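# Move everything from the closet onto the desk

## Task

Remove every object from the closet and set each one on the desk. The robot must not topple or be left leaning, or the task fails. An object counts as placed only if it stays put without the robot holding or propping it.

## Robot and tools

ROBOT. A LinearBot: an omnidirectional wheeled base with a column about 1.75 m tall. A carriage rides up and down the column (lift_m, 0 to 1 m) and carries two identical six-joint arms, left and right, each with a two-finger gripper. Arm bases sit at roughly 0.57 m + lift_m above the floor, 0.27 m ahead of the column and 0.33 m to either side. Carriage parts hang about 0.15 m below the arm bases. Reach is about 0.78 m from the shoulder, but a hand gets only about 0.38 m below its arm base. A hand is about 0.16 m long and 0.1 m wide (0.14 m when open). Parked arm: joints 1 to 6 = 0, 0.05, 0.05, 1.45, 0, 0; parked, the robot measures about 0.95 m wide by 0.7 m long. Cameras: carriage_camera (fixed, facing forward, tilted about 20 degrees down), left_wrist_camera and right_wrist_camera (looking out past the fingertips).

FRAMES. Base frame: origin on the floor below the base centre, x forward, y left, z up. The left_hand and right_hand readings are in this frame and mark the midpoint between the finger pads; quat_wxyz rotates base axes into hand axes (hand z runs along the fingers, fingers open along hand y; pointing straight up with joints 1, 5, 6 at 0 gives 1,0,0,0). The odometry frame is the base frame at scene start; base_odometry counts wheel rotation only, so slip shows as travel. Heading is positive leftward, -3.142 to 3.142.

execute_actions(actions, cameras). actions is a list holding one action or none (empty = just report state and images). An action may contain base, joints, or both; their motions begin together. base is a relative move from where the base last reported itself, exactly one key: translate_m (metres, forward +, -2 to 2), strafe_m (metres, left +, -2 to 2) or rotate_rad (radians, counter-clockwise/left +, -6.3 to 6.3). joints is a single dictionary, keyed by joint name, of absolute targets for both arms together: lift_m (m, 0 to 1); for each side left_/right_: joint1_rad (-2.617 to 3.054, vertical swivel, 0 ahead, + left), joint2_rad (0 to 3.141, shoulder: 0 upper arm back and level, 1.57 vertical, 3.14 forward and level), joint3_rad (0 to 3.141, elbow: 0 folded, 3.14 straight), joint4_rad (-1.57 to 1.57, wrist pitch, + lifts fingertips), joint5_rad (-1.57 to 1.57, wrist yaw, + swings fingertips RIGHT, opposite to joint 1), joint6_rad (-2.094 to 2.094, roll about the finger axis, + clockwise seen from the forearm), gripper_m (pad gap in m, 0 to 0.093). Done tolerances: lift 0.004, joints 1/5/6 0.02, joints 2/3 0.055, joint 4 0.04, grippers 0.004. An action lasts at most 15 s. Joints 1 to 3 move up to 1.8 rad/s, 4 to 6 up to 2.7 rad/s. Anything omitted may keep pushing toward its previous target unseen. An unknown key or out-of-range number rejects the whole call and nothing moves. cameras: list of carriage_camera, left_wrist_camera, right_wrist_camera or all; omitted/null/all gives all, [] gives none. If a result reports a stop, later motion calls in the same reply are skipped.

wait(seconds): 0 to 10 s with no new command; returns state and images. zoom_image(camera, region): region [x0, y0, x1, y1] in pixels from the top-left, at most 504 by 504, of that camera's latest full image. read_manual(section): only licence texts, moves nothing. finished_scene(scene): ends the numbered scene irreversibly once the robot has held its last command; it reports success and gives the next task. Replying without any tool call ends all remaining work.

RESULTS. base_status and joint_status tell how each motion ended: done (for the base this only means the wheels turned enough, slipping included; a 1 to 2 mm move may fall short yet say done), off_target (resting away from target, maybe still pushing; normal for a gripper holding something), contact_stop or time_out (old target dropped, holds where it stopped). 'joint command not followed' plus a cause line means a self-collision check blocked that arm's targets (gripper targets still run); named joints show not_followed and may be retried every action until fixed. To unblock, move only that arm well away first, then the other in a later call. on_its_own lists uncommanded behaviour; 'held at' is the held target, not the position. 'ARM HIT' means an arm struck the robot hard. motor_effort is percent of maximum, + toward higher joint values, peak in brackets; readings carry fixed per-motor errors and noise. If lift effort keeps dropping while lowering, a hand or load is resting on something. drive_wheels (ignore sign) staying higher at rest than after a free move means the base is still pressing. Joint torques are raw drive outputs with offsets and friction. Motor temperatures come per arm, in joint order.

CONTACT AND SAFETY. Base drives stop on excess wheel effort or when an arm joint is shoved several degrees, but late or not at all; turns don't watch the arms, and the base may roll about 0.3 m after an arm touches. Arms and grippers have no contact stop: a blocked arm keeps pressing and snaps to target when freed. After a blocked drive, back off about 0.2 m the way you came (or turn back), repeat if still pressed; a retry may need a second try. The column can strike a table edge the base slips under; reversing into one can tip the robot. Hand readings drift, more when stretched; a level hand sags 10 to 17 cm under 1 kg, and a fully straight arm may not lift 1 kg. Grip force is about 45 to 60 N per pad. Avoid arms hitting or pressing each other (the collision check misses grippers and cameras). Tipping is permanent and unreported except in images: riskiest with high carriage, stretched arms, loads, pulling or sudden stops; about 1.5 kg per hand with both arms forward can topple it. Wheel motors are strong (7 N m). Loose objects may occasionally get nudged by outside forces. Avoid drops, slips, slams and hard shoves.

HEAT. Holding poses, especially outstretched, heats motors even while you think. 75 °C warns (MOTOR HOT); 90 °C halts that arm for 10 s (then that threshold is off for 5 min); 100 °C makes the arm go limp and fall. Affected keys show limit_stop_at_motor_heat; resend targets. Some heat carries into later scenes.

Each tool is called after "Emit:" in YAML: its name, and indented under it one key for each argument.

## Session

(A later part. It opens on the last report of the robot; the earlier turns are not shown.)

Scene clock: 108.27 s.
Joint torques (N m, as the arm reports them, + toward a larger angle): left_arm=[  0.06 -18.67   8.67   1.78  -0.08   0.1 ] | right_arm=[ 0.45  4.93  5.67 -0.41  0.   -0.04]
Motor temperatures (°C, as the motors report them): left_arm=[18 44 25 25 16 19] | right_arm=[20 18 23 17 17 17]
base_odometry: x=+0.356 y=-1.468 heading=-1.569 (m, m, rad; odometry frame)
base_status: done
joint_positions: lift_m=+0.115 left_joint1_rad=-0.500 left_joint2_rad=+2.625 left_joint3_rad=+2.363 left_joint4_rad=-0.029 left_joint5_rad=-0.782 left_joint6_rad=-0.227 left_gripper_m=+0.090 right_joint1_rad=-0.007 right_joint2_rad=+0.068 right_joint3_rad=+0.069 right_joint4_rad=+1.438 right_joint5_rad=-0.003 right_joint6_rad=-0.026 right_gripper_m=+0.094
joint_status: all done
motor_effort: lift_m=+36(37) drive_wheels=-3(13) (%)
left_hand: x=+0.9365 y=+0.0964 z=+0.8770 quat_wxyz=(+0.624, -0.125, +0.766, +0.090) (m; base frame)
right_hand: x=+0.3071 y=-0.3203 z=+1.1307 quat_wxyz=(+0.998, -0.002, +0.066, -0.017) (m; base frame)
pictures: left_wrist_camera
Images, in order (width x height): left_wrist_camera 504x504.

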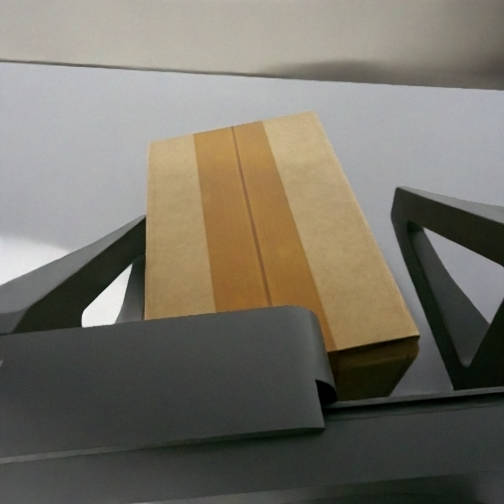

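Emit:
execute_actions:
  actions:
    - {"joints":{"left_gripper_m":0.03}}
  cameras: ["left_wrist_camera"]

Emit:
execute_actions:
  actions:
    - {"joints":{"lift_m":0.16,"left_gripper_m":0.03}}
  cameras: []

Emit:
execute_actions:
  actions:
    - {"joints":{"left_joint1_rad":-0.1,"left_joint5_rad":-0.2,"left_joint6_rad":0,"left_joint2_rad":2.2,"left_joint3_rad":1.7,"left_joint4_rad":0.4,"left_gripper_m":0.03}}

Scene clock: 109.53 s.
Joint torques (N m, as the arm reports them, + toward a larger angle): left_arm=[  0.01 -18.68   8.69   1.85  -0.06   0.05] | right_arm=[ 0.46  4.96  5.65 -0.39  0.   -0.04]
Motor temperatures (°C, as the motors report them): left_arm=[18 44 26 25 16 19] | right_arm=[20 18 23 17 17 17]
base_odometry: x=+0.356 y=-1.468 heading=-1.569 (m, m, rad; odometry frame)
base_status: not commanded
joint_positions: lift_m=+0.115 left_joint1_rad=-0.500 left_joint2_rad=+2.625 left_joint3_rad=+2.363 left_joint4_rad=-0.033 left_joint5_rad=-0.782 left_joint6_rad=-0.227 left_gripper_m=+0.059 right_joint1_rad=-0.007 right_joint2_rad=+0.068 right_joint3_rad=+0.069 right_joint4_rad=+1.438 right_joint5_rad=-0.003 right_joint6_rad=-0.026 right_gripper_m=+0.094
joint_status: left_gripper_m off_target (ended at +0.059, target +0.030)
motor_effort: lift_m=+36(37) drive_wheels=-1(5) (%)
left_hand: x=+0.9363 y=+0.0965 z=+0.8763 quat_wxyz=(+0.623, -0.124, +0.767, +0.091) (m; base frame)
right_hand: x=+0.3071 y=-0.3203 z=+1.1307 quat_wxyz=(+0.998, -0.002, +0.066, -0.017) (m; base frame)
pictures: left_wrist_camera
Images, in order (width x height): left_wrist_camera 504x504.

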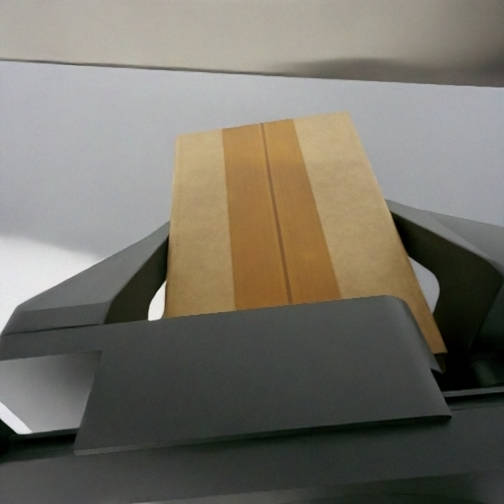

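Scene clock: 110.33 s.
Joint torques (N m, as the arm reports them, + toward a larger angle): left_arm=[ -0.04 -20.66   8.52   2.05  -0.11   0.05] | right_arm=[ 0.46  4.93  5.68 -0.34  0.   -0.03]
Motor temperatures (°C, as the motors report them): left_arm=[18 45 26 25 16 19] | right_arm=[20 18 23 17 17 17]
base_odometry: x=+0.356 y=-1.468 heading=-1.569 (m, m, rad; odometry frame)
base_status: not commanded
joint_positions: lift_m=+0.160 left_joint1_rad=-0.500 left_joint2_rad=+2.647 left_joint3_rad=+2.367 left_joint4_rad=-0.054 left_joint5_rad=-0.780 left_joint6_rad=-0.226 left_gripper_m=+0.059 right_joint1_rad=-0.007 right_joint2_rad=+0.068 right_joint3_rad=+0.069 right_joint4_rad=+1.435 right_joint5_rad=-0.003 right_joint6_rad=-0.026 right_gripper_m=+0.094
joint_status: left_gripper_m off_target (ended at +0.059, target +0.030); the others done
motor_effort: lift_m=+34(46) drive_wheels=-4(7) (%)
left_hand: x=+0.9367 y=+0.0961 z=+0.9045 quat_wxyz=(+0.611, -0.116, +0.777, +0.099) (m; base frame)
right_hand: x=+0.3078 y=-0.3203 z=+1.1755 quat_wxyz=(+0.998, -0.002, +0.067, -0.017) (m; base frame)
pictures: none
No camera images: the call's "cameras" was empty. Leave "cameras" out to get every camera's image.

Scene clock: 111.67 s.
Joint torques (N m, as the arm reports them, + toward a larger angle): left_arm=[  0.3  -19.34   7.55   2.49   0.1   -0.01] | right_arm=[ 0.47  4.95  5.68 -0.33  0.   -0.04]
Motor temperatures (°C, as the motors report them): left_arm=[18 46 26 25 16 19] | right_arm=[20 18 23 17 17 17]
base_odometry: x=+0.356 y=-1.468 heading=-1.569 (m, m, rad; odometry frame)
base_status: not commanded
joint_positions: lift_m=+0.160 left_joint1_rad=-0.101 left_joint2_rad=+2.227 left_joint3_rad=+1.698 left_joint4_rad=+0.368 left_joint5_rad=-0.205 left_joint6_rad=+0.000 left_gripper_m=+0.059 right_joint1_rad=-0.007 right_joint2_rad=+0.068 right_joint3_rad=+0.069 right_joint4_rad=+1.434 right_joint5_rad=-0.003 right_joint6_rad=-0.026 right_gripper_m=+0.094
joint_status: left_gripper_m off_target (ended at +0.059, target +0.030); the others done
motor_effort: lift_m=+36(38) drive_wheels=-4(9) (%)
left_hand: x=+0.9355 y=+0.2886 z=+0.9525 quat_wxyz=(+0.648, -0.028, +0.760, +0.045) (m; base frame)
right_hand: x=+0.3080 y=-0.3203 z=+1.1755 quat_wxyz=(+0.998, -0.002, +0.068, -0.017) (m; base frame)
pictures: carriage_camera, left_wrist_camera, right_wrist_camera
Images, in order (width x height): carriage_camera 504x504, left_wrist_camera 504x504, right_wrist_camera 504x504.

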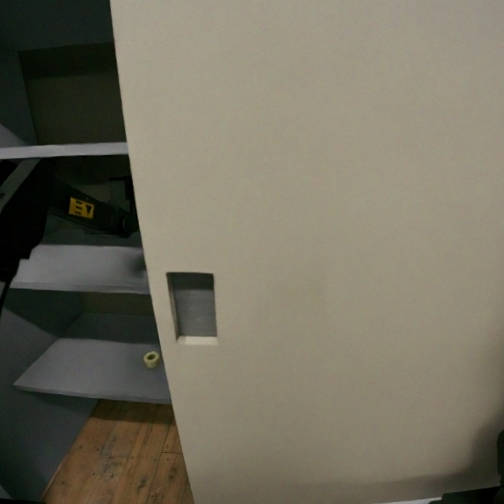

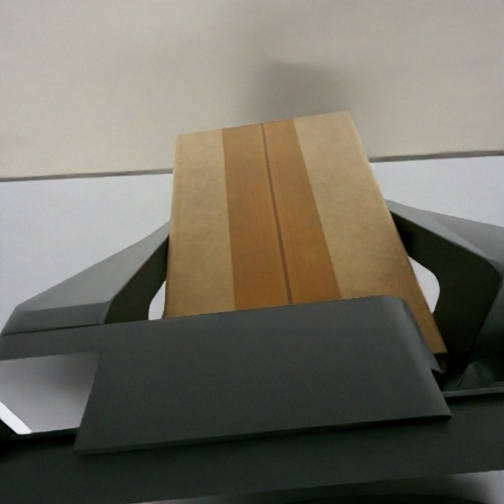

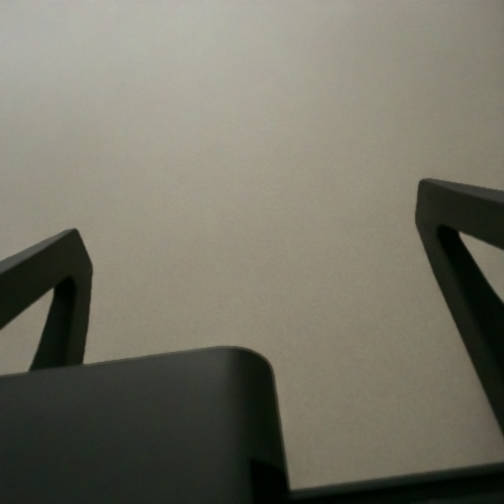

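Emit:
execute_actions:
  actions:
    - {"base":{"translate_m":-0.65},"joints":{"left_gripper_m":0.03}}
  cameras: []

Emit:
execute_actions:
  actions:
    - {"base":{"strafe_m":0.66},"joints":{"left_gripper_m":0.03,"left_joint1_rad":0,"left_joint5_rad":0,"left_joint2_rad":0.4,"left_joint3_rad":0.4,"left_joint4_rad":0.6,"lift_m":0.03,"right_joint1_rad":0,"right_joint2_rad":2.53,"right_joint3_rad":1.78,"right_joint4_rad":0.15,"right_gripper_m":0.09}}

Scene clock: 116.23 s.
Joint torques (N m, as the arm reports them, + toward a larger angle): left_arm=[  0.14 -19.35   7.59   2.4    0.08  -0.01] | right_arm=[ 0.44  4.95  5.68 -0.31 -0.01 -0.04]
Motor temperatures (°C, as the motors report them): left_arm=[18 47 26 26 16 19] | right_arm=[20 18 23 17 17 17]
base_odometry: x=+0.355 y=-0.818 heading=-1.570 (m, m, rad; odometry frame)
base_status: done
joint_positions: lift_m=+0.160 left_joint1_rad=-0.101 left_joint2_rad=+2.227 left_joint3_rad=+1.698 left_joint4_rad=+0.375 left_joint5_rad=-0.204 left_joint6_rad=+0.000 left_gripper_m=+0.059 right_joint1_rad=-0.007 right_joint2_rad=+0.068 right_joint3_rad=+0.069 right_joint4_rad=+1.432 right_joint5_rad=-0.003 right_joint6_rad=-0.026 right_gripper_m=+0.094
joint_status: left_gripper_m off_target (ended at +0.059, target +0.030)
motor_effort: lift_m=+36(38) drive_wheels=-6(23) (%)
left_hand: x=+0.9358 y=+0.2886 z=+0.9541 quat_wxyz=(+0.651, -0.028, +0.758, +0.045) (m; base frame)
right_hand: x=+0.3086 y=-0.3203 z=+1.1754 quat_wxyz=(+0.997, -0.002, +0.069, -0.017) (m; base frame)
pictures: none
No camera images: the call's "cameras" was empty. Leave "cameras" out to get every camera's image.

Scene clock: 119.83 s.
Joint torques (N m, as the arm reports them, + toward a larger angle): left_arm=[-0.3   0.47  6.27  1.78  0.13 -0.01] | right_arm=[ -0.22 -18.72   7.68   2.23  -0.02  -0.05]
Motor temperatures (°C, as the motors report them): left_arm=[18 46 26 26 16 19] | right_arm=[20 19 24 18 17 17]
base_odometry: x=+1.015 y=-0.817 heading=-1.570 (m, m, rad; odometry frame)
base_status: done
joint_positions: lift_m=+0.030 left_joint1_rad=+0.005 left_joint2_rad=+0.415 left_joint3_rad=+0.408 left_joint4_rad=+0.580 left_joint5_rad=-0.006 left_joint6_rad=+0.000 left_gripper_m=+0.059 right_joint1_rad=-0.002 right_joint2_rad=+2.547 right_joint3_rad=+1.761 right_joint4_rad=+0.131 right_joint5_rad=-0.003 right_joint6_rad=-0.026 right_gripper_m=+0.090
joint_status: left_gripper_m off_target (ended at +0.059, target +0.030); the others done
motor_effort: lift_m=+32(35) drive_wheels=-1(15) (%)
left_hand: x=+0.5039 y=+0.3226 z=+1.0215 quat_wxyz=(+0.878, -0.004, +0.479, +0.004) (m; base frame)
right_hand: x=+0.9225 y=-0.3214 z=+0.5905 quat_wxyz=(+0.442, -0.011, +0.897, -0.005) (m; base frame)
pictures: carriage_camera, left_wrist_camera, right_wrist_camera
Images, in order (width x height): carriage_camera 504x504, left_wrist_camera 504x504, right_wrist_camera 504x504.

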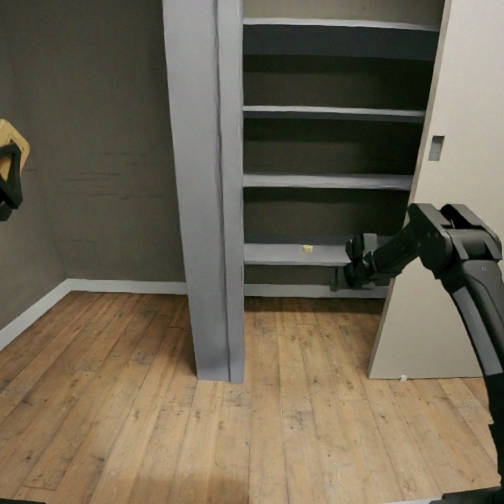

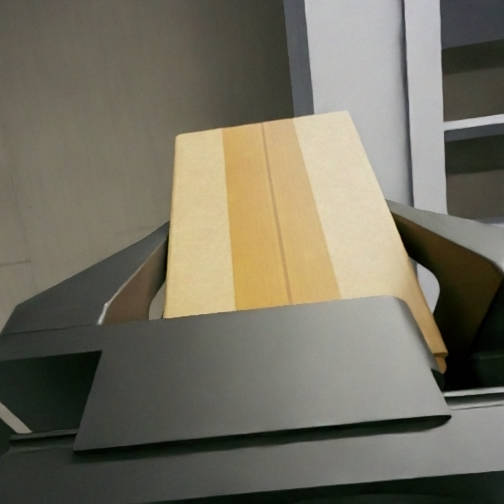

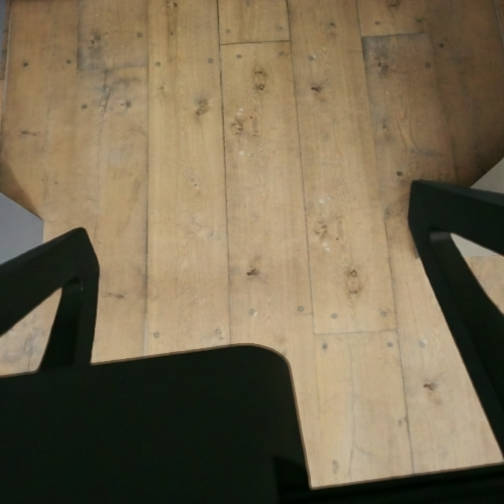

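Emit:
execute_actions:
  actions:
    - {"base":{"translate_m":0.35},"joints":{"left_gripper_m":0.03,"left_joint1_rad":1.5,"lift_m":0.09}}
  cameras: ["carriage_camera","right_wrist_camera"]

Scene clock: 123.07 s.
Joint torques (N m, as the arm reports them, + toward a larger angle): left_arm=[ 0.58  0.48  6.66  1.72  0.1  -0.01] | right_arm=[ -0.25 -17.17   7.64   2.13  -0.03  -0.04]
Motor temperatures (°C, as the motors report them): left_arm=[18 44 26 26 16 19] | right_arm=[20 21 24 19 17 17]
base_odometry: x=+1.016 y=-1.167 heading=-1.569 (m, m, rad; odometry frame)
base_status: done
joint_positions: lift_m=+0.090 left_joint1_rad=+1.493 left_joint2_rad=+0.415 left_joint3_rad=+0.403 left_joint4_rad=+0.585 left_joint5_rad=-0.003 left_joint6_rad=+0.000 left_gripper_m=+0.059 right_joint1_rad=-0.002 right_joint2_rad=+2.532 right_joint3_rad=+1.761 right_joint4_rad=+0.142 right_joint5_rad=-0.003 right_joint6_rad=-0.026 right_gripper_m=+0.090
joint_status: left_gripper_m off_target (ended at +0.059, target +0.030); the others done
motor_effort: lift_m=+34(42) drive_wheels=-6(15) (%)
left_hand: x=+0.2908 y=+0.5507 z=+1.0803 quat_wxyz=(+0.644, -0.326, +0.351, +0.597) (m; base frame)
right_hand: x=+0.9261 y=-0.3214 z=+0.6623 quat_wxyz=(+0.454, -0.011, +0.891, -0.005) (m; base frame)
pictures: carriage_camera, right_wrist_camera
Images, in order (width x height): carriage_camera 504x504, right_wrist_camera 504x504.

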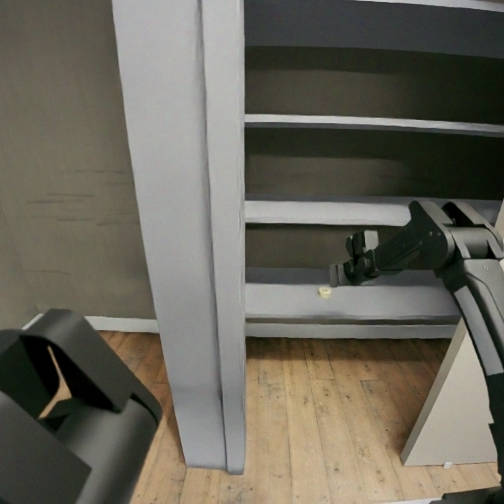

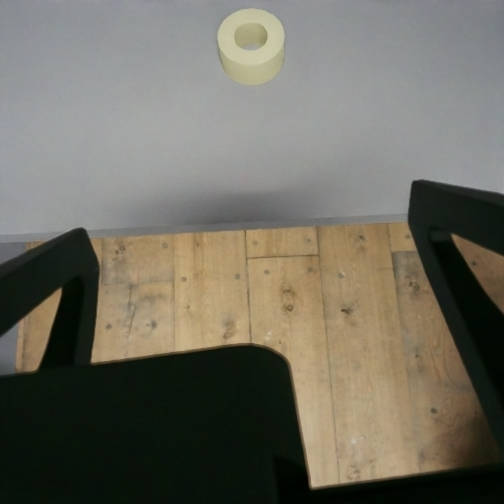

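Centered. Advance.

Emit:
execute_actions:
  actions:
    - {"base":{"translate_m":0.1}}
  cameras: ["carriage_camera","right_wrist_camera"]

Scene clock: 124.87 s.
Joint torques (N m, as the arm reports them, + toward a larger angle): left_arm=[ 0.6   0.48  6.65  1.73  0.1  -0.01] | right_arm=[ -0.21 -17.1    7.71   2.15  -0.02  -0.04]
Motor temperatures (°C, as the motors report them): left_arm=[18 43 26 26 16 19] | right_arm=[20 22 24 19 17 17]
base_odometry: x=+1.016 y=-1.267 heading=-1.568 (m, m, rad; odometry frame)
base_status: done
joint_positions: lift_m=+0.090 left_joint1_rad=+1.493 left_joint2_rad=+0.415 left_joint3_rad=+0.403 left_joint4_rad=+0.585 left_joint5_rad=-0.003 left_joint6_rad=+0.000 left_gripper_m=+0.059 right_joint1_rad=-0.002 right_joint2_rad=+2.532 right_joint3_rad=+1.761 right_joint4_rad=+0.142 right_joint5_rad=-0.003 right_joint6_rad=-0.026 right_gripper_m=+0.090
joint_status: not commanded
motor_effort: lift_m=+38(35) drive_wheels=-4(17) (%)
left_hand: x=+0.2908 y=+0.5507 z=+1.0803 quat_wxyz=(+0.644, -0.326, +0.351, +0.597) (m; base frame)
right_hand: x=+0.9261 y=-0.3214 z=+0.6623 quat_wxyz=(+0.454, -0.011, +0.891, -0.005) (m; base frame)
pictures: carriage_camera, right_wrist_camera
Images, in order (width x height): carriage_camera 504x504, right_wrist_camera 504x504.

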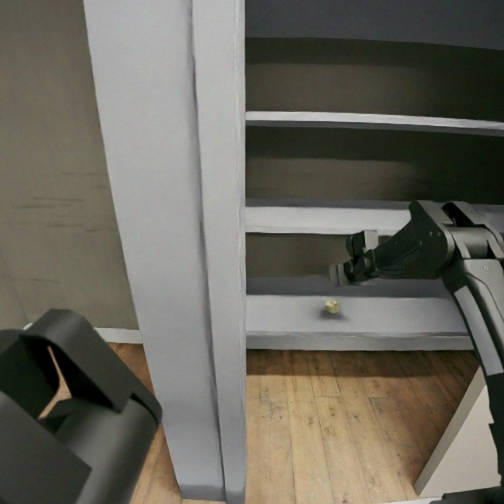

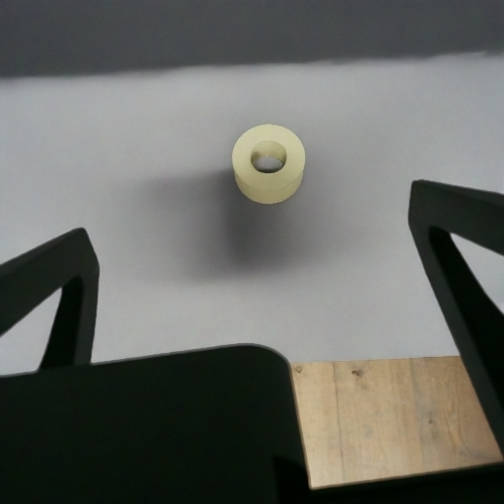

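Emit:
execute_actions:
  actions:
    - {"base":{"translate_m":0.03},"joints":{"lift_m":0.03}}
  cameras: ["right_wrist_camera"]

Scene clock: 126.23 s.
Joint torques (N m, as the arm reports them, + toward a larger angle): left_arm=[ 0.6   0.4   6.71  1.8   0.08 -0.01] | right_arm=[ -0.17 -18.34   7.69   2.14  -0.03  -0.04]
Motor temperatures (°C, as the motors report them): left_arm=[18 42 26 26 16 19] | right_arm=[20 23 24 19 17 17]
base_odometry: x=+1.017 y=-1.297 heading=-1.568 (m, m, rad; odometry frame)
base_status: done
joint_positions: lift_m=+0.030 left_joint1_rad=+1.493 left_joint2_rad=+0.415 left_joint3_rad=+0.403 left_joint4_rad=+0.578 left_joint5_rad=-0.001 left_joint6_rad=+0.000 left_gripper_m=+0.059 right_joint1_rad=-0.002 right_joint2_rad=+2.544 right_joint3_rad=+1.761 right_joint4_rad=+0.141 right_joint5_rad=-0.003 right_joint6_rad=-0.026 right_gripper_m=+0.090
joint_status: all done
motor_effort: lift_m=+34(39) drive_wheels=-4(16) (%)
left_hand: x=+0.2911 y=+0.5516 z=+1.0188 quat_wxyz=(+0.643, -0.327, +0.353, +0.595) (m; base frame)
right_hand: x=+0.9244 y=-0.3214 z=+0.5942 quat_wxyz=(+0.448, -0.011, +0.894, -0.005) (m; base frame)
pictures: right_wrist_camera
Images, in order (width x height): right_wrist_camera 504x504.

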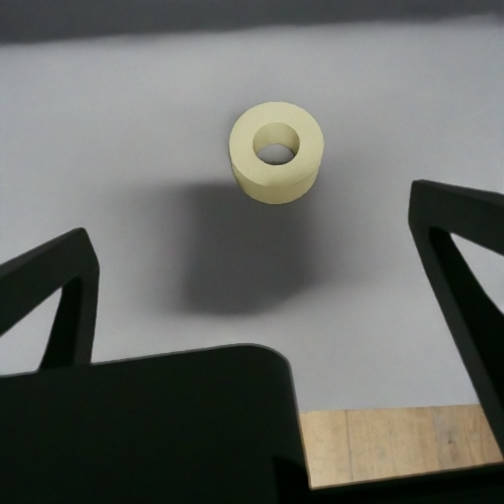

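Emit:
execute_actions:
  actions:
    - {"base":{"translate_m":0.04},"joints":{"lift_m":0.0}}
  cameras: ["right_wrist_camera","carriage_camera"]

Scene clock: 127.97 s.
Joint torques (N m, as the arm reports them, + toward a larger angle): left_arm=[ 0.59  0.46  6.67  1.81  0.09 -0.01] | right_arm=[ -0.22 -18.22   7.78   2.18  -0.02  -0.04]
Motor temperatures (°C, as the motors report them): left_arm=[18 41 26 26 16 19] | right_arm=[20 23 25 19 17 17]
base_odometry: x=+1.017 y=-1.337 heading=-1.567 (m, m, rad; odometry frame)
base_status: done
joint_positions: lift_m=+0.000 left_joint1_rad=+1.493 left_joint2_rad=+0.415 left_joint3_rad=+0.403 left_joint4_rad=+0.578 left_joint5_rad=-0.002 left_joint6_rad=+0.000 left_gripper_m=+0.059 right_joint1_rad=-0.002 right_joint2_rad=+2.543 right_joint3_rad=+1.761 right_joint4_rad=+0.139 right_joint5_rad=-0.003 right_joint6_rad=-0.026 right_gripper_m=+0.090
joint_status: all done
motor_effort: lift_m=+38(37) drive_wheels=-1(19) (%)
left_hand: x=+0.2911 y=+0.5516 z=+0.9888 quat_wxyz=(+0.643, -0.328, +0.353, +0.595) (m; base frame)
right_hand: x=+0.9243 y=-0.3214 z=+0.5647 quat_wxyz=(+0.447, -0.011, +0.894, -0.005) (m; base frame)
pictures: carriage_camera, right_wrist_camera
Images, in order (width x height): carriage_camera 504x504, right_wrist_camera 504x504.

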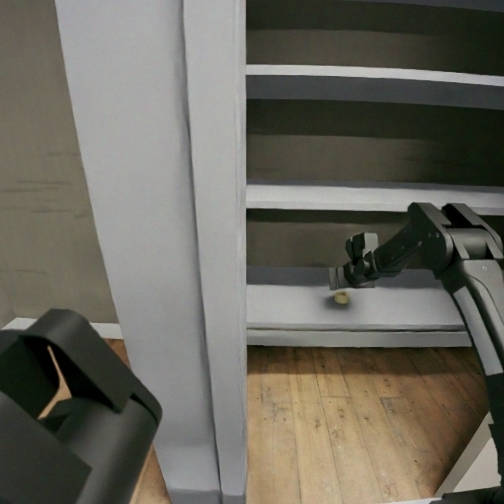

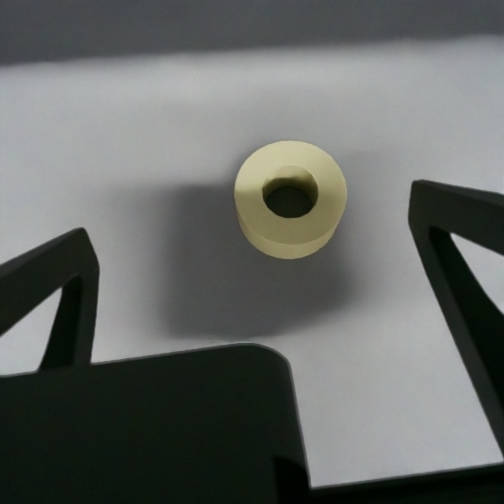

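Emit:
execute_actions:
  actions:
    - {"joints":{"right_joint2_rad":2.60,"right_joint1_rad":-0.03}}
  cameras: ["right_wrist_camera"]

Scene clock: 129.00 s.
Joint torques (N m, as the arm reports them, + toward a larger angle): left_arm=[ 0.6   0.35  6.56  1.84  0.05 -0.01] | right_arm=[ -0.71 -18.13   7.43   2.09  -0.02  -0.04]
Motor temperatures (°C, as the motors report them): left_arm=[18 40 26 26 16 19] | right_arm=[20 24 25 20 17 17]
base_odometry: x=+1.017 y=-1.337 heading=-1.567 (m, m, rad; odometry frame)
base_status: not commanded
joint_positions: lift_m=+0.000 left_joint1_rad=+1.493 left_joint2_rad=+0.415 left_joint3_rad=+0.403 left_joint4_rad=+0.578 left_joint5_rad=-0.002 left_joint6_rad=+0.000 left_gripper_m=+0.059 right_joint1_rad=-0.027 right_joint2_rad=+2.612 right_joint3_rad=+1.761 right_joint4_rad=+0.140 right_joint5_rad=-0.003 right_joint6_rad=-0.026 right_gripper_m=+0.090
joint_status: all done
motor_effort: lift_m=+33(36) drive_wheels=-3(6) (%)
left_hand: x=+0.2911 y=+0.5516 z=+0.9888 quat_wxyz=(+0.643, -0.328, +0.353, +0.595) (m; base frame)
right_hand: x=+0.9137 y=-0.3375 z=+0.5215 quat_wxyz=(+0.416, +0.000, +0.909, -0.010) (m; base frame)
pictures: right_wrist_camera
Images, in order (width x height): right_wrist_camera 504x504.

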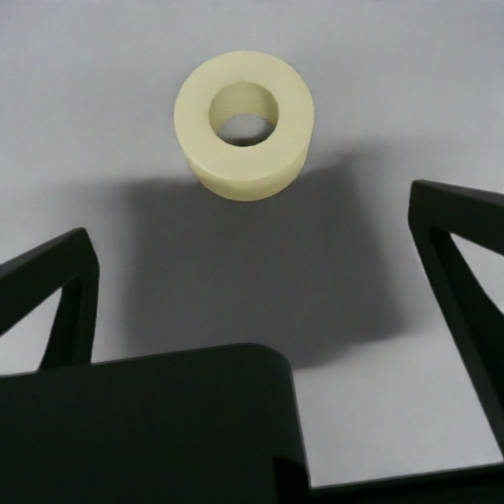

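Ring now ahead of the tips; move forward.

Emit:
execute_actions:
  actions:
    - {"base":{"translate_m":0.035},"joints":{"right_joint2_rad":2.62}}
  cameras: ["right_wrist_camera"]

Scene clock: 130.30 s.
Joint torques (N m, as the arm reports them, + toward a larger angle): left_arm=[ 0.62  0.51  6.7   1.75  0.13 -0.01] | right_arm=[ -0.69 -16.71   7.47   2.07  -0.02  -0.04]
Motor temperatures (°C, as the motors report them): left_arm=[18 40 26 26 16 19] | right_arm=[20 24 25 20 17 17]
base_odometry: x=+1.017 y=-1.372 heading=-1.567 (m, m, rad; odometry frame)
base_status: done
joint_positions: lift_m=+0.000 left_joint1_rad=+1.493 left_joint2_rad=+0.415 left_joint3_rad=+0.403 left_joint4_rad=+0.578 left_joint5_rad=-0.002 left_joint6_rad=+0.000 left_gripper_m=+0.059 right_joint1_rad=-0.027 right_joint2_rad=+2.617 right_joint3_rad=+1.761 right_joint4_rad=+0.140 right_joint5_rad=-0.003 right_joint6_rad=-0.026 right_gripper_m=+0.090
joint_status: all done
motor_effort: lift_m=+36(37) drive_wheels=-3(15) (%)
left_hand: x=+0.2911 y=+0.5516 z=+0.9888 quat_wxyz=(+0.643, -0.328, +0.353, +0.595) (m; base frame)
right_hand: x=+0.9129 y=-0.3375 z=+0.5187 quat_wxyz=(+0.414, +0.000, +0.910, -0.010) (m; base frame)
pictures: right_wrist_camera
Images, in order (width x height): right_wrist_camera 504x504.

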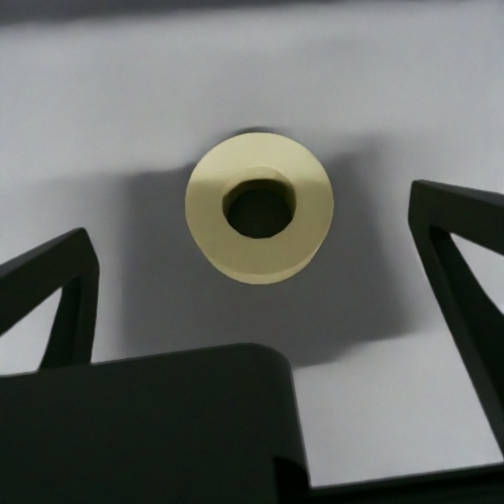

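Emit:
execute_actions:
  actions:
    - {"base":{"translate_m":0.012}}
  cameras: []

Emit:
execute_actions:
  actions:
    - {"joints":{"right_gripper_m":0.015}}
  cameras: ["right_wrist_camera"]

Scene clock: 131.70 s.
Joint torques (N m, as the arm reports them, + toward a larger angle): left_arm=[ 0.6   0.49  6.67  1.83  0.09 -0.01] | right_arm=[ -0.65 -16.62   7.38   2.07  -0.02  -0.04]
Motor temperatures (°C, as the motors report them): left_arm=[18 39 26 25 16 19] | right_arm=[20 25 25 20 17 17]
base_odometry: x=+1.017 y=-1.384 heading=-1.566 (m, m, rad; odometry frame)
base_status: done
joint_positions: lift_m=+0.000 left_joint1_rad=+1.493 left_joint2_rad=+0.415 left_joint3_rad=+0.403 left_joint4_rad=+0.578 left_joint5_rad=-0.002 left_joint6_rad=+0.000 left_gripper_m=+0.059 right_joint1_rad=-0.027 right_joint2_rad=+2.617 right_joint3_rad=+1.761 right_joint4_rad=+0.140 right_joint5_rad=-0.003 right_joint6_rad=-0.026 right_gripper_m=+0.090
joint_status: not commanded
motor_effort: lift_m=+39(39) drive_wheels=+3(18) (%)
left_hand: x=+0.2911 y=+0.5516 z=+0.9888 quat_wxyz=(+0.643, -0.328, +0.353, +0.595) (m; base frame)
right_hand: x=+0.9130 y=-0.3375 z=+0.5188 quat_wxyz=(+0.414, +0.000, +0.910, -0.010) (m; base frame)
pictures: none
No camera images: the call's "cameras" was empty. Leave "cameras" out to get every camera's image.

Scene clock: 132.37 s.
Joint torques (N m, as the arm reports them, + toward a larger angle): left_arm=[ 0.6   0.45  6.66  1.81  0.08 -0.01] | right_arm=[ -0.6  -16.59   7.4    2.08  -0.03  -0.04]
Motor temperatures (°C, as the motors report them): left_arm=[18 39 26 25 16 19] | right_arm=[20 25 25 20 17 17]
base_odometry: x=+1.017 y=-1.384 heading=-1.566 (m, m, rad; odometry frame)
base_status: not commanded
joint_positions: lift_m=+0.000 left_joint1_rad=+1.493 left_joint2_rad=+0.415 left_joint3_rad=+0.403 left_joint4_rad=+0.578 left_joint5_rad=-0.002 left_joint6_rad=+0.000 left_gripper_m=+0.059 right_joint1_rad=-0.027 right_joint2_rad=+2.617 right_joint3_rad=+1.761 right_joint4_rad=+0.140 right_joint5_rad=-0.003 right_joint6_rad=-0.026 right_gripper_m=+0.015
joint_status: all done
motor_effort: lift_m=+35(35) drive_wheels=+5(4) (%)
left_hand: x=+0.2911 y=+0.5516 z=+0.9888 quat_wxyz=(+0.643, -0.328, +0.353, +0.595) (m; base frame)
right_hand: x=+0.9130 y=-0.3375 z=+0.5188 quat_wxyz=(+0.414, +0.000, +0.910, -0.010) (m; base frame)
pictures: right_wrist_camera
Images, in order (width x height): right_wrist_camera 504x504.

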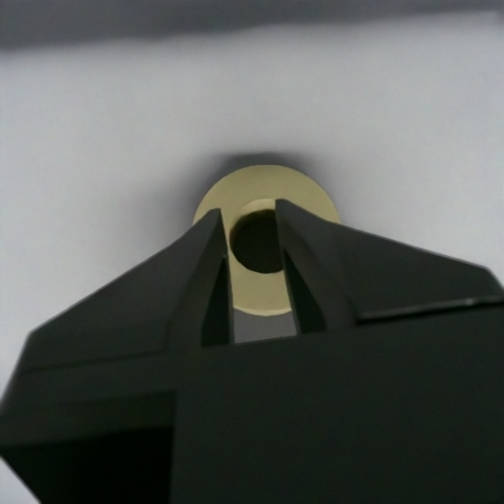

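Emit:
execute_actions:
  actions:
    - {"joints":{"right_gripper_m":0.08}}
  cameras: []

Emit:
execute_actions:
  actions:
    - {"joints":{"right_joint2_rad":2.66,"right_joint4_rad":0.1}}
  cameras: ["right_wrist_camera"]

Scene clock: 133.53 s.
Joint torques (N m, as the arm reports them, + toward a larger angle): left_arm=[ 0.6   0.47  6.65  1.81  0.08 -0.01] | right_arm=[ -0.64 -16.64   7.41   2.07  -0.02  -0.04]
Motor temperatures (°C, as the motors report them): left_arm=[18 38 26 25 16 19] | right_arm=[20 26 25 20 17 17]
base_odometry: x=+1.017 y=-1.384 heading=-1.566 (m, m, rad; odometry frame)
base_status: not commanded
joint_positions: lift_m=+0.000 left_joint1_rad=+1.493 left_joint2_rad=+0.415 left_joint3_rad=+0.403 left_joint4_rad=+0.578 left_joint5_rad=-0.002 left_joint6_rad=+0.000 left_gripper_m=+0.059 right_joint1_rad=-0.027 right_joint2_rad=+2.617 right_joint3_rad=+1.761 right_joint4_rad=+0.140 right_joint5_rad=-0.003 right_joint6_rad=-0.026 right_gripper_m=+0.080
joint_status: all done
motor_effort: lift_m=+37(39) drive_wheels=+5(2) (%)
left_hand: x=+0.2911 y=+0.5516 z=+0.9888 quat_wxyz=(+0.643, -0.328, +0.353, +0.595) (m; base frame)
right_hand: x=+0.9130 y=-0.3375 z=+0.5188 quat_wxyz=(+0.414, +0.000, +0.910, -0.010) (m; base frame)
pictures: none
No camera images: the call's "cameras" was empty. Leave "cameras" out to get every camera's image.

Scene clock: 134.17 s.
Joint torques (N m, as the arm reports them, + toward a larger angle): left_arm=[ 0.6   0.47  6.66  1.82  0.05 -0.01] | right_arm=[ -0.6  -17.86   7.15   1.86  -0.02  -0.04]
Motor temperatures (°C, as the motors report them): left_arm=[18 38 26 25 16 19] | right_arm=[20 26 25 20 17 17]
base_odometry: x=+1.017 y=-1.384 heading=-1.566 (m, m, rad; odometry frame)
base_status: not commanded
joint_positions: lift_m=+0.000 left_joint1_rad=+1.493 left_joint2_rad=+0.415 left_joint3_rad=+0.403 left_joint4_rad=+0.578 left_joint5_rad=-0.002 left_joint6_rad=+0.000 left_gripper_m=+0.059 right_joint1_rad=-0.027 right_joint2_rad=+2.669 right_joint3_rad=+1.761 right_joint4_rad=+0.098 right_joint5_rad=-0.003 right_joint6_rad=-0.026 right_gripper_m=+0.080
joint_status: all done
motor_effort: lift_m=+38(38) drive_wheels=+6(4) (%)
left_hand: x=+0.2911 y=+0.5516 z=+0.9888 quat_wxyz=(+0.643, -0.328, +0.353, +0.595) (m; base frame)
right_hand: x=+0.8957 y=-0.3370 z=+0.4795 quat_wxyz=(+0.371, +0.000, +0.929, -0.009) (m; base frame)
pictures: right_wrist_camera
Images, in order (width x height): right_wrist_camera 504x504.

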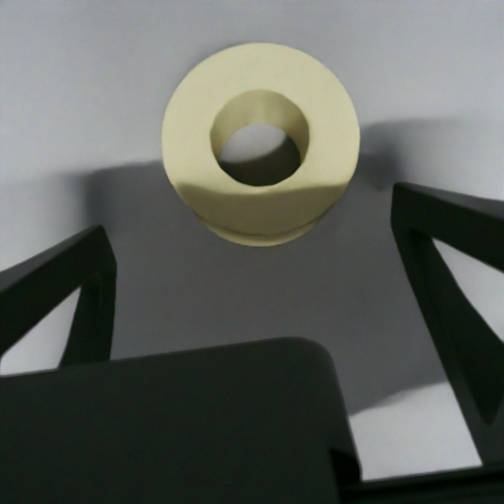

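Tips near shelf now; ring ahead ~3 cm.

Emit:
execute_actions:
  actions:
    - {"base":{"translate_m":0.035}}
  cameras: ["right_wrist_camera"]

Emit:
execute_actions:
  actions:
    - {"joints":{"right_gripper_m":0.015}}
  cameras: ["right_wrist_camera"]

Scene clock: 135.60 s.
Joint torques (N m, as the arm reports them, + toward a larger angle): left_arm=[ 0.6   0.37  6.61  1.8   0.09 -0.01] | right_arm=[ -0.61 -17.77   7.12   1.86  -0.03  -0.04]
Motor temperatures (°C, as the motors report them): left_arm=[18 37 26 25 16 19] | right_arm=[20 26 25 20 17 17]
base_odometry: x=+1.018 y=-1.419 heading=-1.566 (m, m, rad; odometry frame)
base_status: done
joint_positions: lift_m=+0.000 left_joint1_rad=+1.493 left_joint2_rad=+0.415 left_joint3_rad=+0.403 left_joint4_rad=+0.578 left_joint5_rad=-0.002 left_joint6_rad=+0.000 left_gripper_m=+0.059 right_joint1_rad=-0.027 right_joint2_rad=+2.669 right_joint3_rad=+1.761 right_joint4_rad=+0.097 right_joint5_rad=-0.003 right_joint6_rad=-0.026 right_gripper_m=+0.080
joint_status: not commanded
motor_effort: lift_m=+38(37) drive_wheels=-5(13) (%)
left_hand: x=+0.2911 y=+0.5516 z=+0.9888 quat_wxyz=(+0.643, -0.328, +0.353, +0.595) (m; base frame)
right_hand: x=+0.8956 y=-0.3370 z=+0.4794 quat_wxyz=(+0.371, +0.000, +0.929, -0.009) (m; base frame)
pictures: right_wrist_camera
Images, in order (width x height): right_wrist_camera 504x504.

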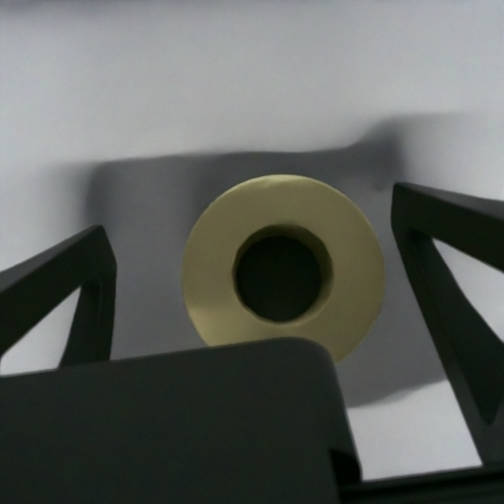

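Scene clock: 136.23 s.
Joint torques (N m, as the arm reports them, + toward a larger angle): left_arm=[ 0.6   0.41  6.71  1.79  0.08 -0.01] | right_arm=[ -0.62 -17.81   7.14   1.86  -0.04  -0.04]
Motor temperatures (°C, as the motors report them): left_arm=[18 37 26 25 16 19] | right_arm=[20 27 25 20 17 17]
base_odometry: x=+1.018 y=-1.419 heading=-1.566 (m, m, rad; odometry frame)
base_status: not commanded
joint_positions: lift_m=+0.000 left_joint1_rad=+1.493 left_joint2_rad=+0.415 left_joint3_rad=+0.403 left_joint4_rad=+0.578 left_joint5_rad=-0.002 left_joint6_rad=+0.000 left_gripper_m=+0.059 right_joint1_rad=-0.027 right_joint2_rad=+2.669 right_joint3_rad=+1.761 right_joint4_rad=+0.097 right_joint5_rad=-0.002 right_joint6_rad=-0.027 right_gripper_m=+0.047
joint_status: right_gripper_m off_target (ended at +0.047, target +0.015)
motor_effort: lift_m=+33(37) drive_wheels=-3(6) (%)
left_hand: x=+0.2911 y=+0.5516 z=+0.9888 quat_wxyz=(+0.643, -0.328, +0.353, +0.595) (m; base frame)
right_hand: x=+0.8956 y=-0.3371 z=+0.4794 quat_wxyz=(+0.371, +0.000, +0.929, -0.009) (m; base frame)
pictures: right_wrist_camera
Images, in order (width x height): right_wrist_camera 504x504.

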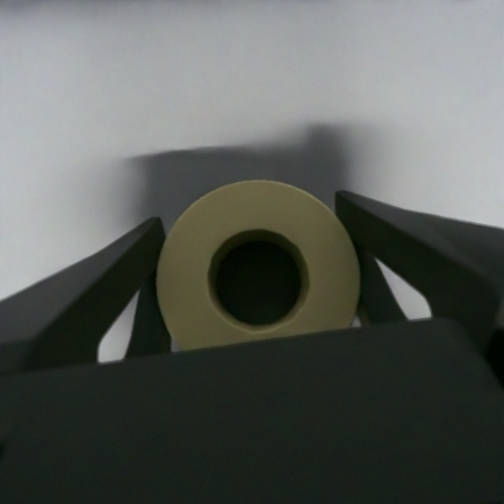

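Emit:
execute_actions:
  actions:
    - {"joints":{"lift_m":0.08,"right_gripper_m":0.015,"left_gripper_m":0.03}}
  cameras: []

Emit:
execute_actions:
  actions:
    - {"joints":{"right_joint5_rad":1.2,"right_joint4_rad":0.6,"right_gripper_m":0.015,"left_gripper_m":0.03}}
  cameras: ["right_wrist_camera","carriage_camera"]

Scene clock: 137.90 s.
Joint torques (N m, as the arm reports them, + toward a larger angle): left_arm=[ 0.7   0.75  6.72  1.79  0.11 -0.01] | right_arm=[ -0.58 -17.62   7.15   1.92  -0.03  -0.04]
Motor temperatures (°C, as the motors report them): left_arm=[18 36 26 25 16 19] | right_arm=[20 27 25 20 17 17]
base_odometry: x=+1.018 y=-1.419 heading=-1.566 (m, m, rad; odometry frame)
base_status: not commanded
joint_positions: lift_m=+0.080 left_joint1_rad=+1.493 left_joint2_rad=+0.415 left_joint3_rad=+0.403 left_joint4_rad=+0.581 left_joint5_rad=-0.001 left_joint6_rad=+0.000 left_gripper_m=+0.059 right_joint1_rad=-0.027 right_joint2_rad=+2.666 right_joint3_rad=+1.761 right_joint4_rad=+0.091 right_joint5_rad=-0.002 right_joint6_rad=-0.027 right_gripper_m=+0.047
joint_status: left_gripper_m off_target (ended at +0.059, target +0.030); right_gripper_m off_target (ended at +0.047, target +0.015); the others done
motor_effort: lift_m=+35(47) drive_wheels=+9(1) (%)
left_hand: x=+0.2912 y=+0.5512 z=+1.0695 quat_wxyz=(+0.644, -0.326, +0.353, +0.596) (m; base frame)
right_hand: x=+0.8951 y=-0.3371 z=+0.5599 quat_wxyz=(+0.369, +0.000, +0.929, -0.009) (m; base frame)
pictures: none
No camera images: the call's "cameras" was empty. Leave "cameras" out to get every camera's image.

Scene clock: 139.43 s.
Joint torques (N m, as the arm reports them, + toward a larger angle): left_arm=[ 0.6   0.46  6.68  1.77  0.07 -0.01] | right_arm=[ -0.63 -17.5    7.15   2.07   0.28  -0.02]
Motor temperatures (°C, as the motors report them): left_arm=[18 36 26 25 16 19] | right_arm=[20 28 25 20 17 17]
base_odometry: x=+1.018 y=-1.419 heading=-1.566 (m, m, rad; odometry frame)
base_status: not commanded
joint_positions: lift_m=+0.080 left_joint1_rad=+1.493 left_joint2_rad=+0.415 left_joint3_rad=+0.403 left_joint4_rad=+0.581 left_joint5_rad=-0.001 left_joint6_rad=+0.000 left_gripper_m=+0.059 right_joint1_rad=-0.027 right_joint2_rad=+2.666 right_joint3_rad=+1.761 right_joint4_rad=+0.578 right_joint5_rad=+1.191 right_joint6_rad=-0.027 right_gripper_m=+0.047
joint_status: left_gripper_m off_target (ended at +0.059, target +0.030); right_gripper_m off_target (ended at +0.047, target +0.015); the others done
motor_effort: lift_m=+37(37) drive_wheels=-5(2) (%)
left_hand: x=+0.2912 y=+0.5512 z=+1.0695 quat_wxyz=(+0.644, -0.326, +0.353, +0.596) (m; base frame)
right_hand: x=+0.8523 y=-0.4960 z=+0.6944 quat_wxyz=(+0.470, +0.327, +0.673, -0.469) (m; base frame)
pictures: carriage_camera, right_wrist_camera
Images, in order (width x height): carriage_camera 504x504, right_wrist_camera 504x504.

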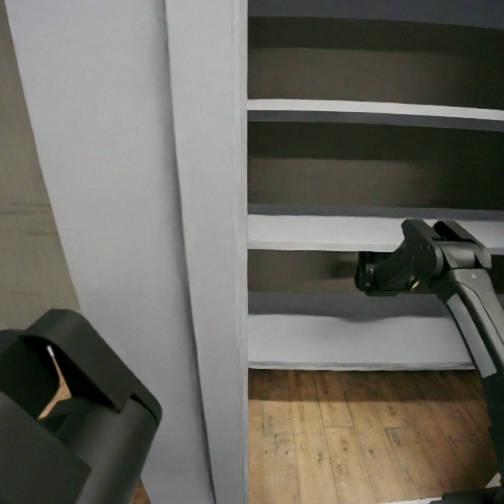

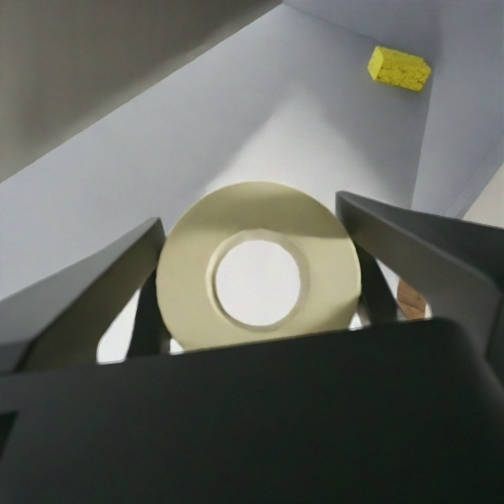

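Emit:
execute_actions:
  actions:
    - {"joints":{"right_joint5_rad":0,"right_joint4_rad":0.4,"right_gripper_m":0.015,"left_gripper_m":0.03}}
  cameras: []

Emit:
execute_actions:
  actions:
    - {"base":{"translate_m":-0.75},"joints":{"right_gripper_m":0.015,"left_gripper_m":0.03}}
  cameras: []

Emit:
execute_actions:
  actions:
    - {"base":{"rotate_rad":3.14},"joints":{"right_gripper_m":0.015,"left_gripper_m":0.03,"left_joint1_rad":0,"right_joint1_rad":0,"right_joint2_rad":0.4,"right_joint3_rad":0.4,"right_joint4_rad":0.6,"lift_m":0.3}}

Scene clock: 141.63 s.
Joint torques (N m, as the arm reports them, + toward a larger angle): left_arm=[ 0.6   0.47  6.75  1.78  0.07 -0.01] | right_arm=[ -0.56 -17.88   7.4    2.16  -0.08  -0.04]
Motor temperatures (°C, as the motors report them): left_arm=[18 35 26 25 16 19] | right_arm=[20 29 25 21 17 17]
base_odometry: x=+1.018 y=-1.419 heading=-1.566 (m, m, rad; odometry frame)
base_status: not commanded
joint_positions: lift_m=+0.080 left_joint1_rad=+1.493 left_joint2_rad=+0.415 left_joint3_rad=+0.403 left_joint4_rad=+0.581 left_joint5_rad=-0.001 left_joint6_rad=+0.000 left_gripper_m=+0.059 right_joint1_rad=-0.027 right_joint2_rad=+2.666 right_joint3_rad=+1.761 right_joint4_rad=+0.401 right_joint5_rad=+0.006 right_joint6_rad=-0.027 right_gripper_m=+0.047
joint_status: left_gripper_m off_target (ended at +0.059, target +0.030); right_gripper_m off_target (ended at +0.047, target +0.015); the others done
motor_effort: lift_m=+37(36) drive_wheels=+6(4) (%)
left_hand: x=+0.2912 y=+0.5512 z=+1.0695 quat_wxyz=(+0.644, -0.326, +0.353, +0.596) (m; base frame)
right_hand: x=+0.9415 y=-0.3397 z=+0.6198 quat_wxyz=(+0.508, +0.002, +0.861, -0.016) (m; base frame)
pictures: none
No camera images: the call's "cameras" was empty. Leave "cameras" out to get every camera's image.

Scene clock: 145.37 s.
Joint torques (N m, as the arm reports them, + toward a larger angle): left_arm=[ 0.61  0.46  6.64  1.79  0.07 -0.01] | right_arm=[ -0.55 -17.91   7.37   2.24  -0.08  -0.04]
Motor temperatures (°C, as the motors report them): left_arm=[18 34 26 25 16 19] | right_arm=[20 30 26 21 17 17]
base_odometry: x=+1.014 y=-0.669 heading=-1.566 (m, m, rad; odometry frame)
base_status: done
joint_positions: lift_m=+0.080 left_joint1_rad=+1.493 left_joint2_rad=+0.415 left_joint3_rad=+0.403 left_joint4_rad=+0.581 left_joint5_rad=-0.001 left_joint6_rad=+0.000 left_gripper_m=+0.059 right_joint1_rad=-0.028 right_joint2_rad=+2.666 right_joint3_rad=+1.761 right_joint4_rad=+0.394 right_joint5_rad=+0.005 right_joint6_rad=-0.027 right_gripper_m=+0.047
joint_status: left_gripper_m off_target (ended at +0.059, target +0.030); right_gripper_m off_target (ended at +0.047, target +0.015)
motor_effort: lift_m=+33(38) drive_wheels=-4(25) (%)
left_hand: x=+0.2912 y=+0.5512 z=+1.0695 quat_wxyz=(+0.644, -0.326, +0.353, +0.596) (m; base frame)
right_hand: x=+0.9406 y=-0.3400 z=+0.6183 quat_wxyz=(+0.505, +0.002, +0.863, -0.016) (m; base frame)
pictures: none
No camera images: the call's "cameras" was empty. Leave "cameras" out to get every camera's image.

Scene clock: 149.63 s.
Joint torques (N m, as the arm reports them, + toward a larger angle): left_arm=[-0.46  0.46  6.6   1.8   0.08 -0.01] | right_arm=[ 0.4   1.24  5.97  1.76 -0.07 -0.04]
Motor temperatures (°C, as the motors report them): left_arm=[18 32 26 25 16 19] | right_arm=[20 29 26 21 17 17]
base_odometry: x=+1.014 y=-0.669 heading=+1.574 (m, m, rad; odometry frame)
base_status: done
joint_positions: lift_m=+0.300 left_joint1_rad=+0.006 left_joint2_rad=+0.415 left_joint3_rad=+0.403 left_joint4_rad=+0.578 left_joint5_rad=-0.001 left_joint6_rad=+0.000 left_gripper_m=+0.059 right_joint1_rad=-0.010 right_joint2_rad=+0.409 right_joint3_rad=+0.410 right_joint4_rad=+0.589 right_joint5_rad=+0.005 right_joint6_rad=-0.027 right_gripper_m=+0.047
joint_status: left_gripper_m off_target (ended at +0.059, target +0.030); right_gripper_m off_target (ended at +0.047, target +0.015); the others done
motor_effort: lift_m=+37(49) drive_wheels=+6(17) (%)
left_hand: x=+0.5051 y=+0.3222 z=+1.2889 quat_wxyz=(+0.876, -0.002, +0.482, +0.003) (m; base frame)
right_hand: x=+0.5001 y=-0.3235 z=+1.2960 quat_wxyz=(+0.882, -0.002, +0.471, -0.017) (m; base frame)
pictures: carriage_camera, left_wrist_camera, right_wrist_camera
Images, in order (width x height): carriage_camera 504x504, left_wrist_camera 504x504, right_wrist_camera 504x504.

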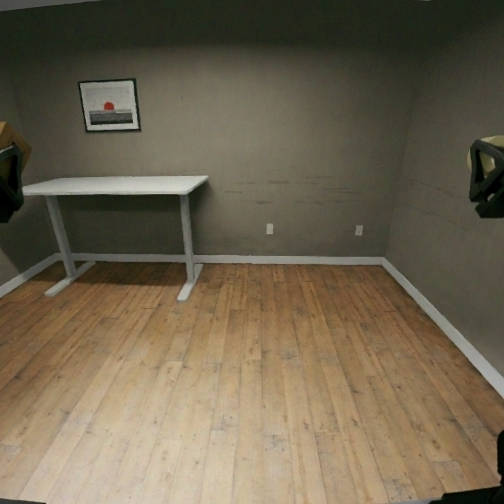

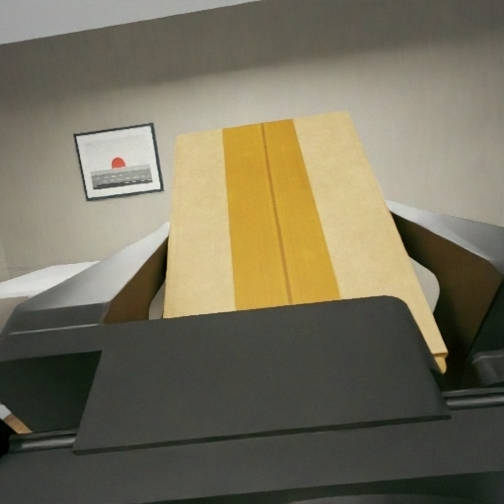

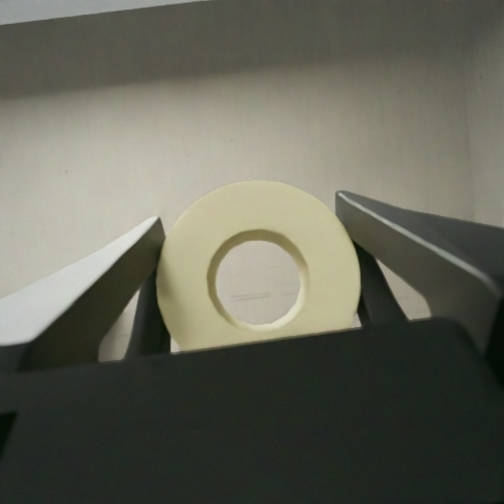

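Emit:
execute_actions:
  actions:
    - {"base":{"strafe_m":1.2},"joints":{"right_gripper_m":0.015,"left_gripper_m":0.03}}
  cameras: []

Emit:
execute_actions:
  actions:
    - {"base":{"translate_m":1.4},"joints":{"right_gripper_m":0.015,"left_gripper_m":0.03,"lift_m":0.5}}
  cameras: ["carriage_camera"]

Scene clock: 155.37 s.
Joint torques (N m, as the arm reports them, + toward a larger angle): left_arm=[-0.44  0.46  6.65  1.81  0.05 -0.01] | right_arm=[ 0.41  1.14  5.96  1.75 -0.07 -0.04]
Motor temperatures (°C, as the motors report them): left_arm=[18 31 27 26 16 19] | right_arm=[20 28 25 21 17 17]
base_odometry: x=-0.186 y=-0.674 heading=+1.575 (m, m, rad; odometry frame)
base_status: done
joint_positions: lift_m=+0.300 left_joint1_rad=+0.006 left_joint2_rad=+0.415 left_joint3_rad=+0.403 left_joint4_rad=+0.578 left_joint5_rad=-0.001 left_joint6_rad=+0.000 left_gripper_m=+0.059 right_joint1_rad=-0.010 right_joint2_rad=+0.409 right_joint3_rad=+0.410 right_joint4_rad=+0.589 right_joint5_rad=+0.005 right_joint6_rad=-0.027 right_gripper_m=+0.047
joint_status: left_gripper_m off_target (ended at +0.059, target +0.030); right_gripper_m off_target (ended at +0.047, target +0.015)
motor_effort: lift_m=+36(39) drive_wheels=-9(23) (%)
left_hand: x=+0.5051 y=+0.3222 z=+1.2889 quat_wxyz=(+0.876, -0.002, +0.482, +0.003) (m; base frame)
right_hand: x=+0.5001 y=-0.3235 z=+1.2960 quat_wxyz=(+0.882, -0.002, +0.471, -0.017) (m; base frame)
pictures: none
No camera images: the call's "cameras" was empty. Leave "cameras" out to get every camera's image.

Scene clock: 160.47 s.
Joint torques (N m, as the arm reports them, + toward a larger angle): left_arm=[-0.45  0.56  6.79  1.75  0.07 -0.01] | right_arm=[ 0.42  1.28  5.92  1.73 -0.07 -0.04]
Motor temperatures (°C, as the motors report them): left_arm=[18 30 27 26 16 19] | right_arm=[20 26 25 21 17 17]
base_odometry: x=-0.192 y=+0.726 heading=+1.575 (m, m, rad; odometry frame)
base_status: done
joint_positions: lift_m=+0.500 left_joint1_rad=+0.006 left_joint2_rad=+0.415 left_joint3_rad=+0.403 left_joint4_rad=+0.584 left_joint5_rad=-0.001 left_joint6_rad=+0.000 left_gripper_m=+0.059 right_joint1_rad=-0.010 right_joint2_rad=+0.408 right_joint3_rad=+0.410 right_joint4_rad=+0.592 right_joint5_rad=+0.004 right_joint6_rad=-0.027 right_gripper_m=+0.047
joint_status: left_gripper_m off_target (ended at +0.059, target +0.030); right_gripper_m off_target (ended at +0.047, target +0.015); the others done
motor_effort: lift_m=+38(45) drive_wheels=-7(17) (%)
left_hand: x=+0.5043 y=+0.3222 z=+1.4900 quat_wxyz=(+0.878, -0.002, +0.479, +0.003) (m; base frame)
right_hand: x=+0.4996 y=-0.3234 z=+1.4965 quat_wxyz=(+0.883, -0.002, +0.469, -0.017) (m; base frame)
pictures: carriage_camera
Images, in order (width x height): carriage_camera 504x504.

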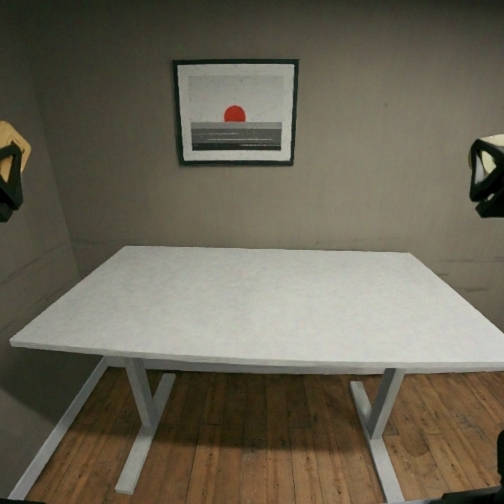

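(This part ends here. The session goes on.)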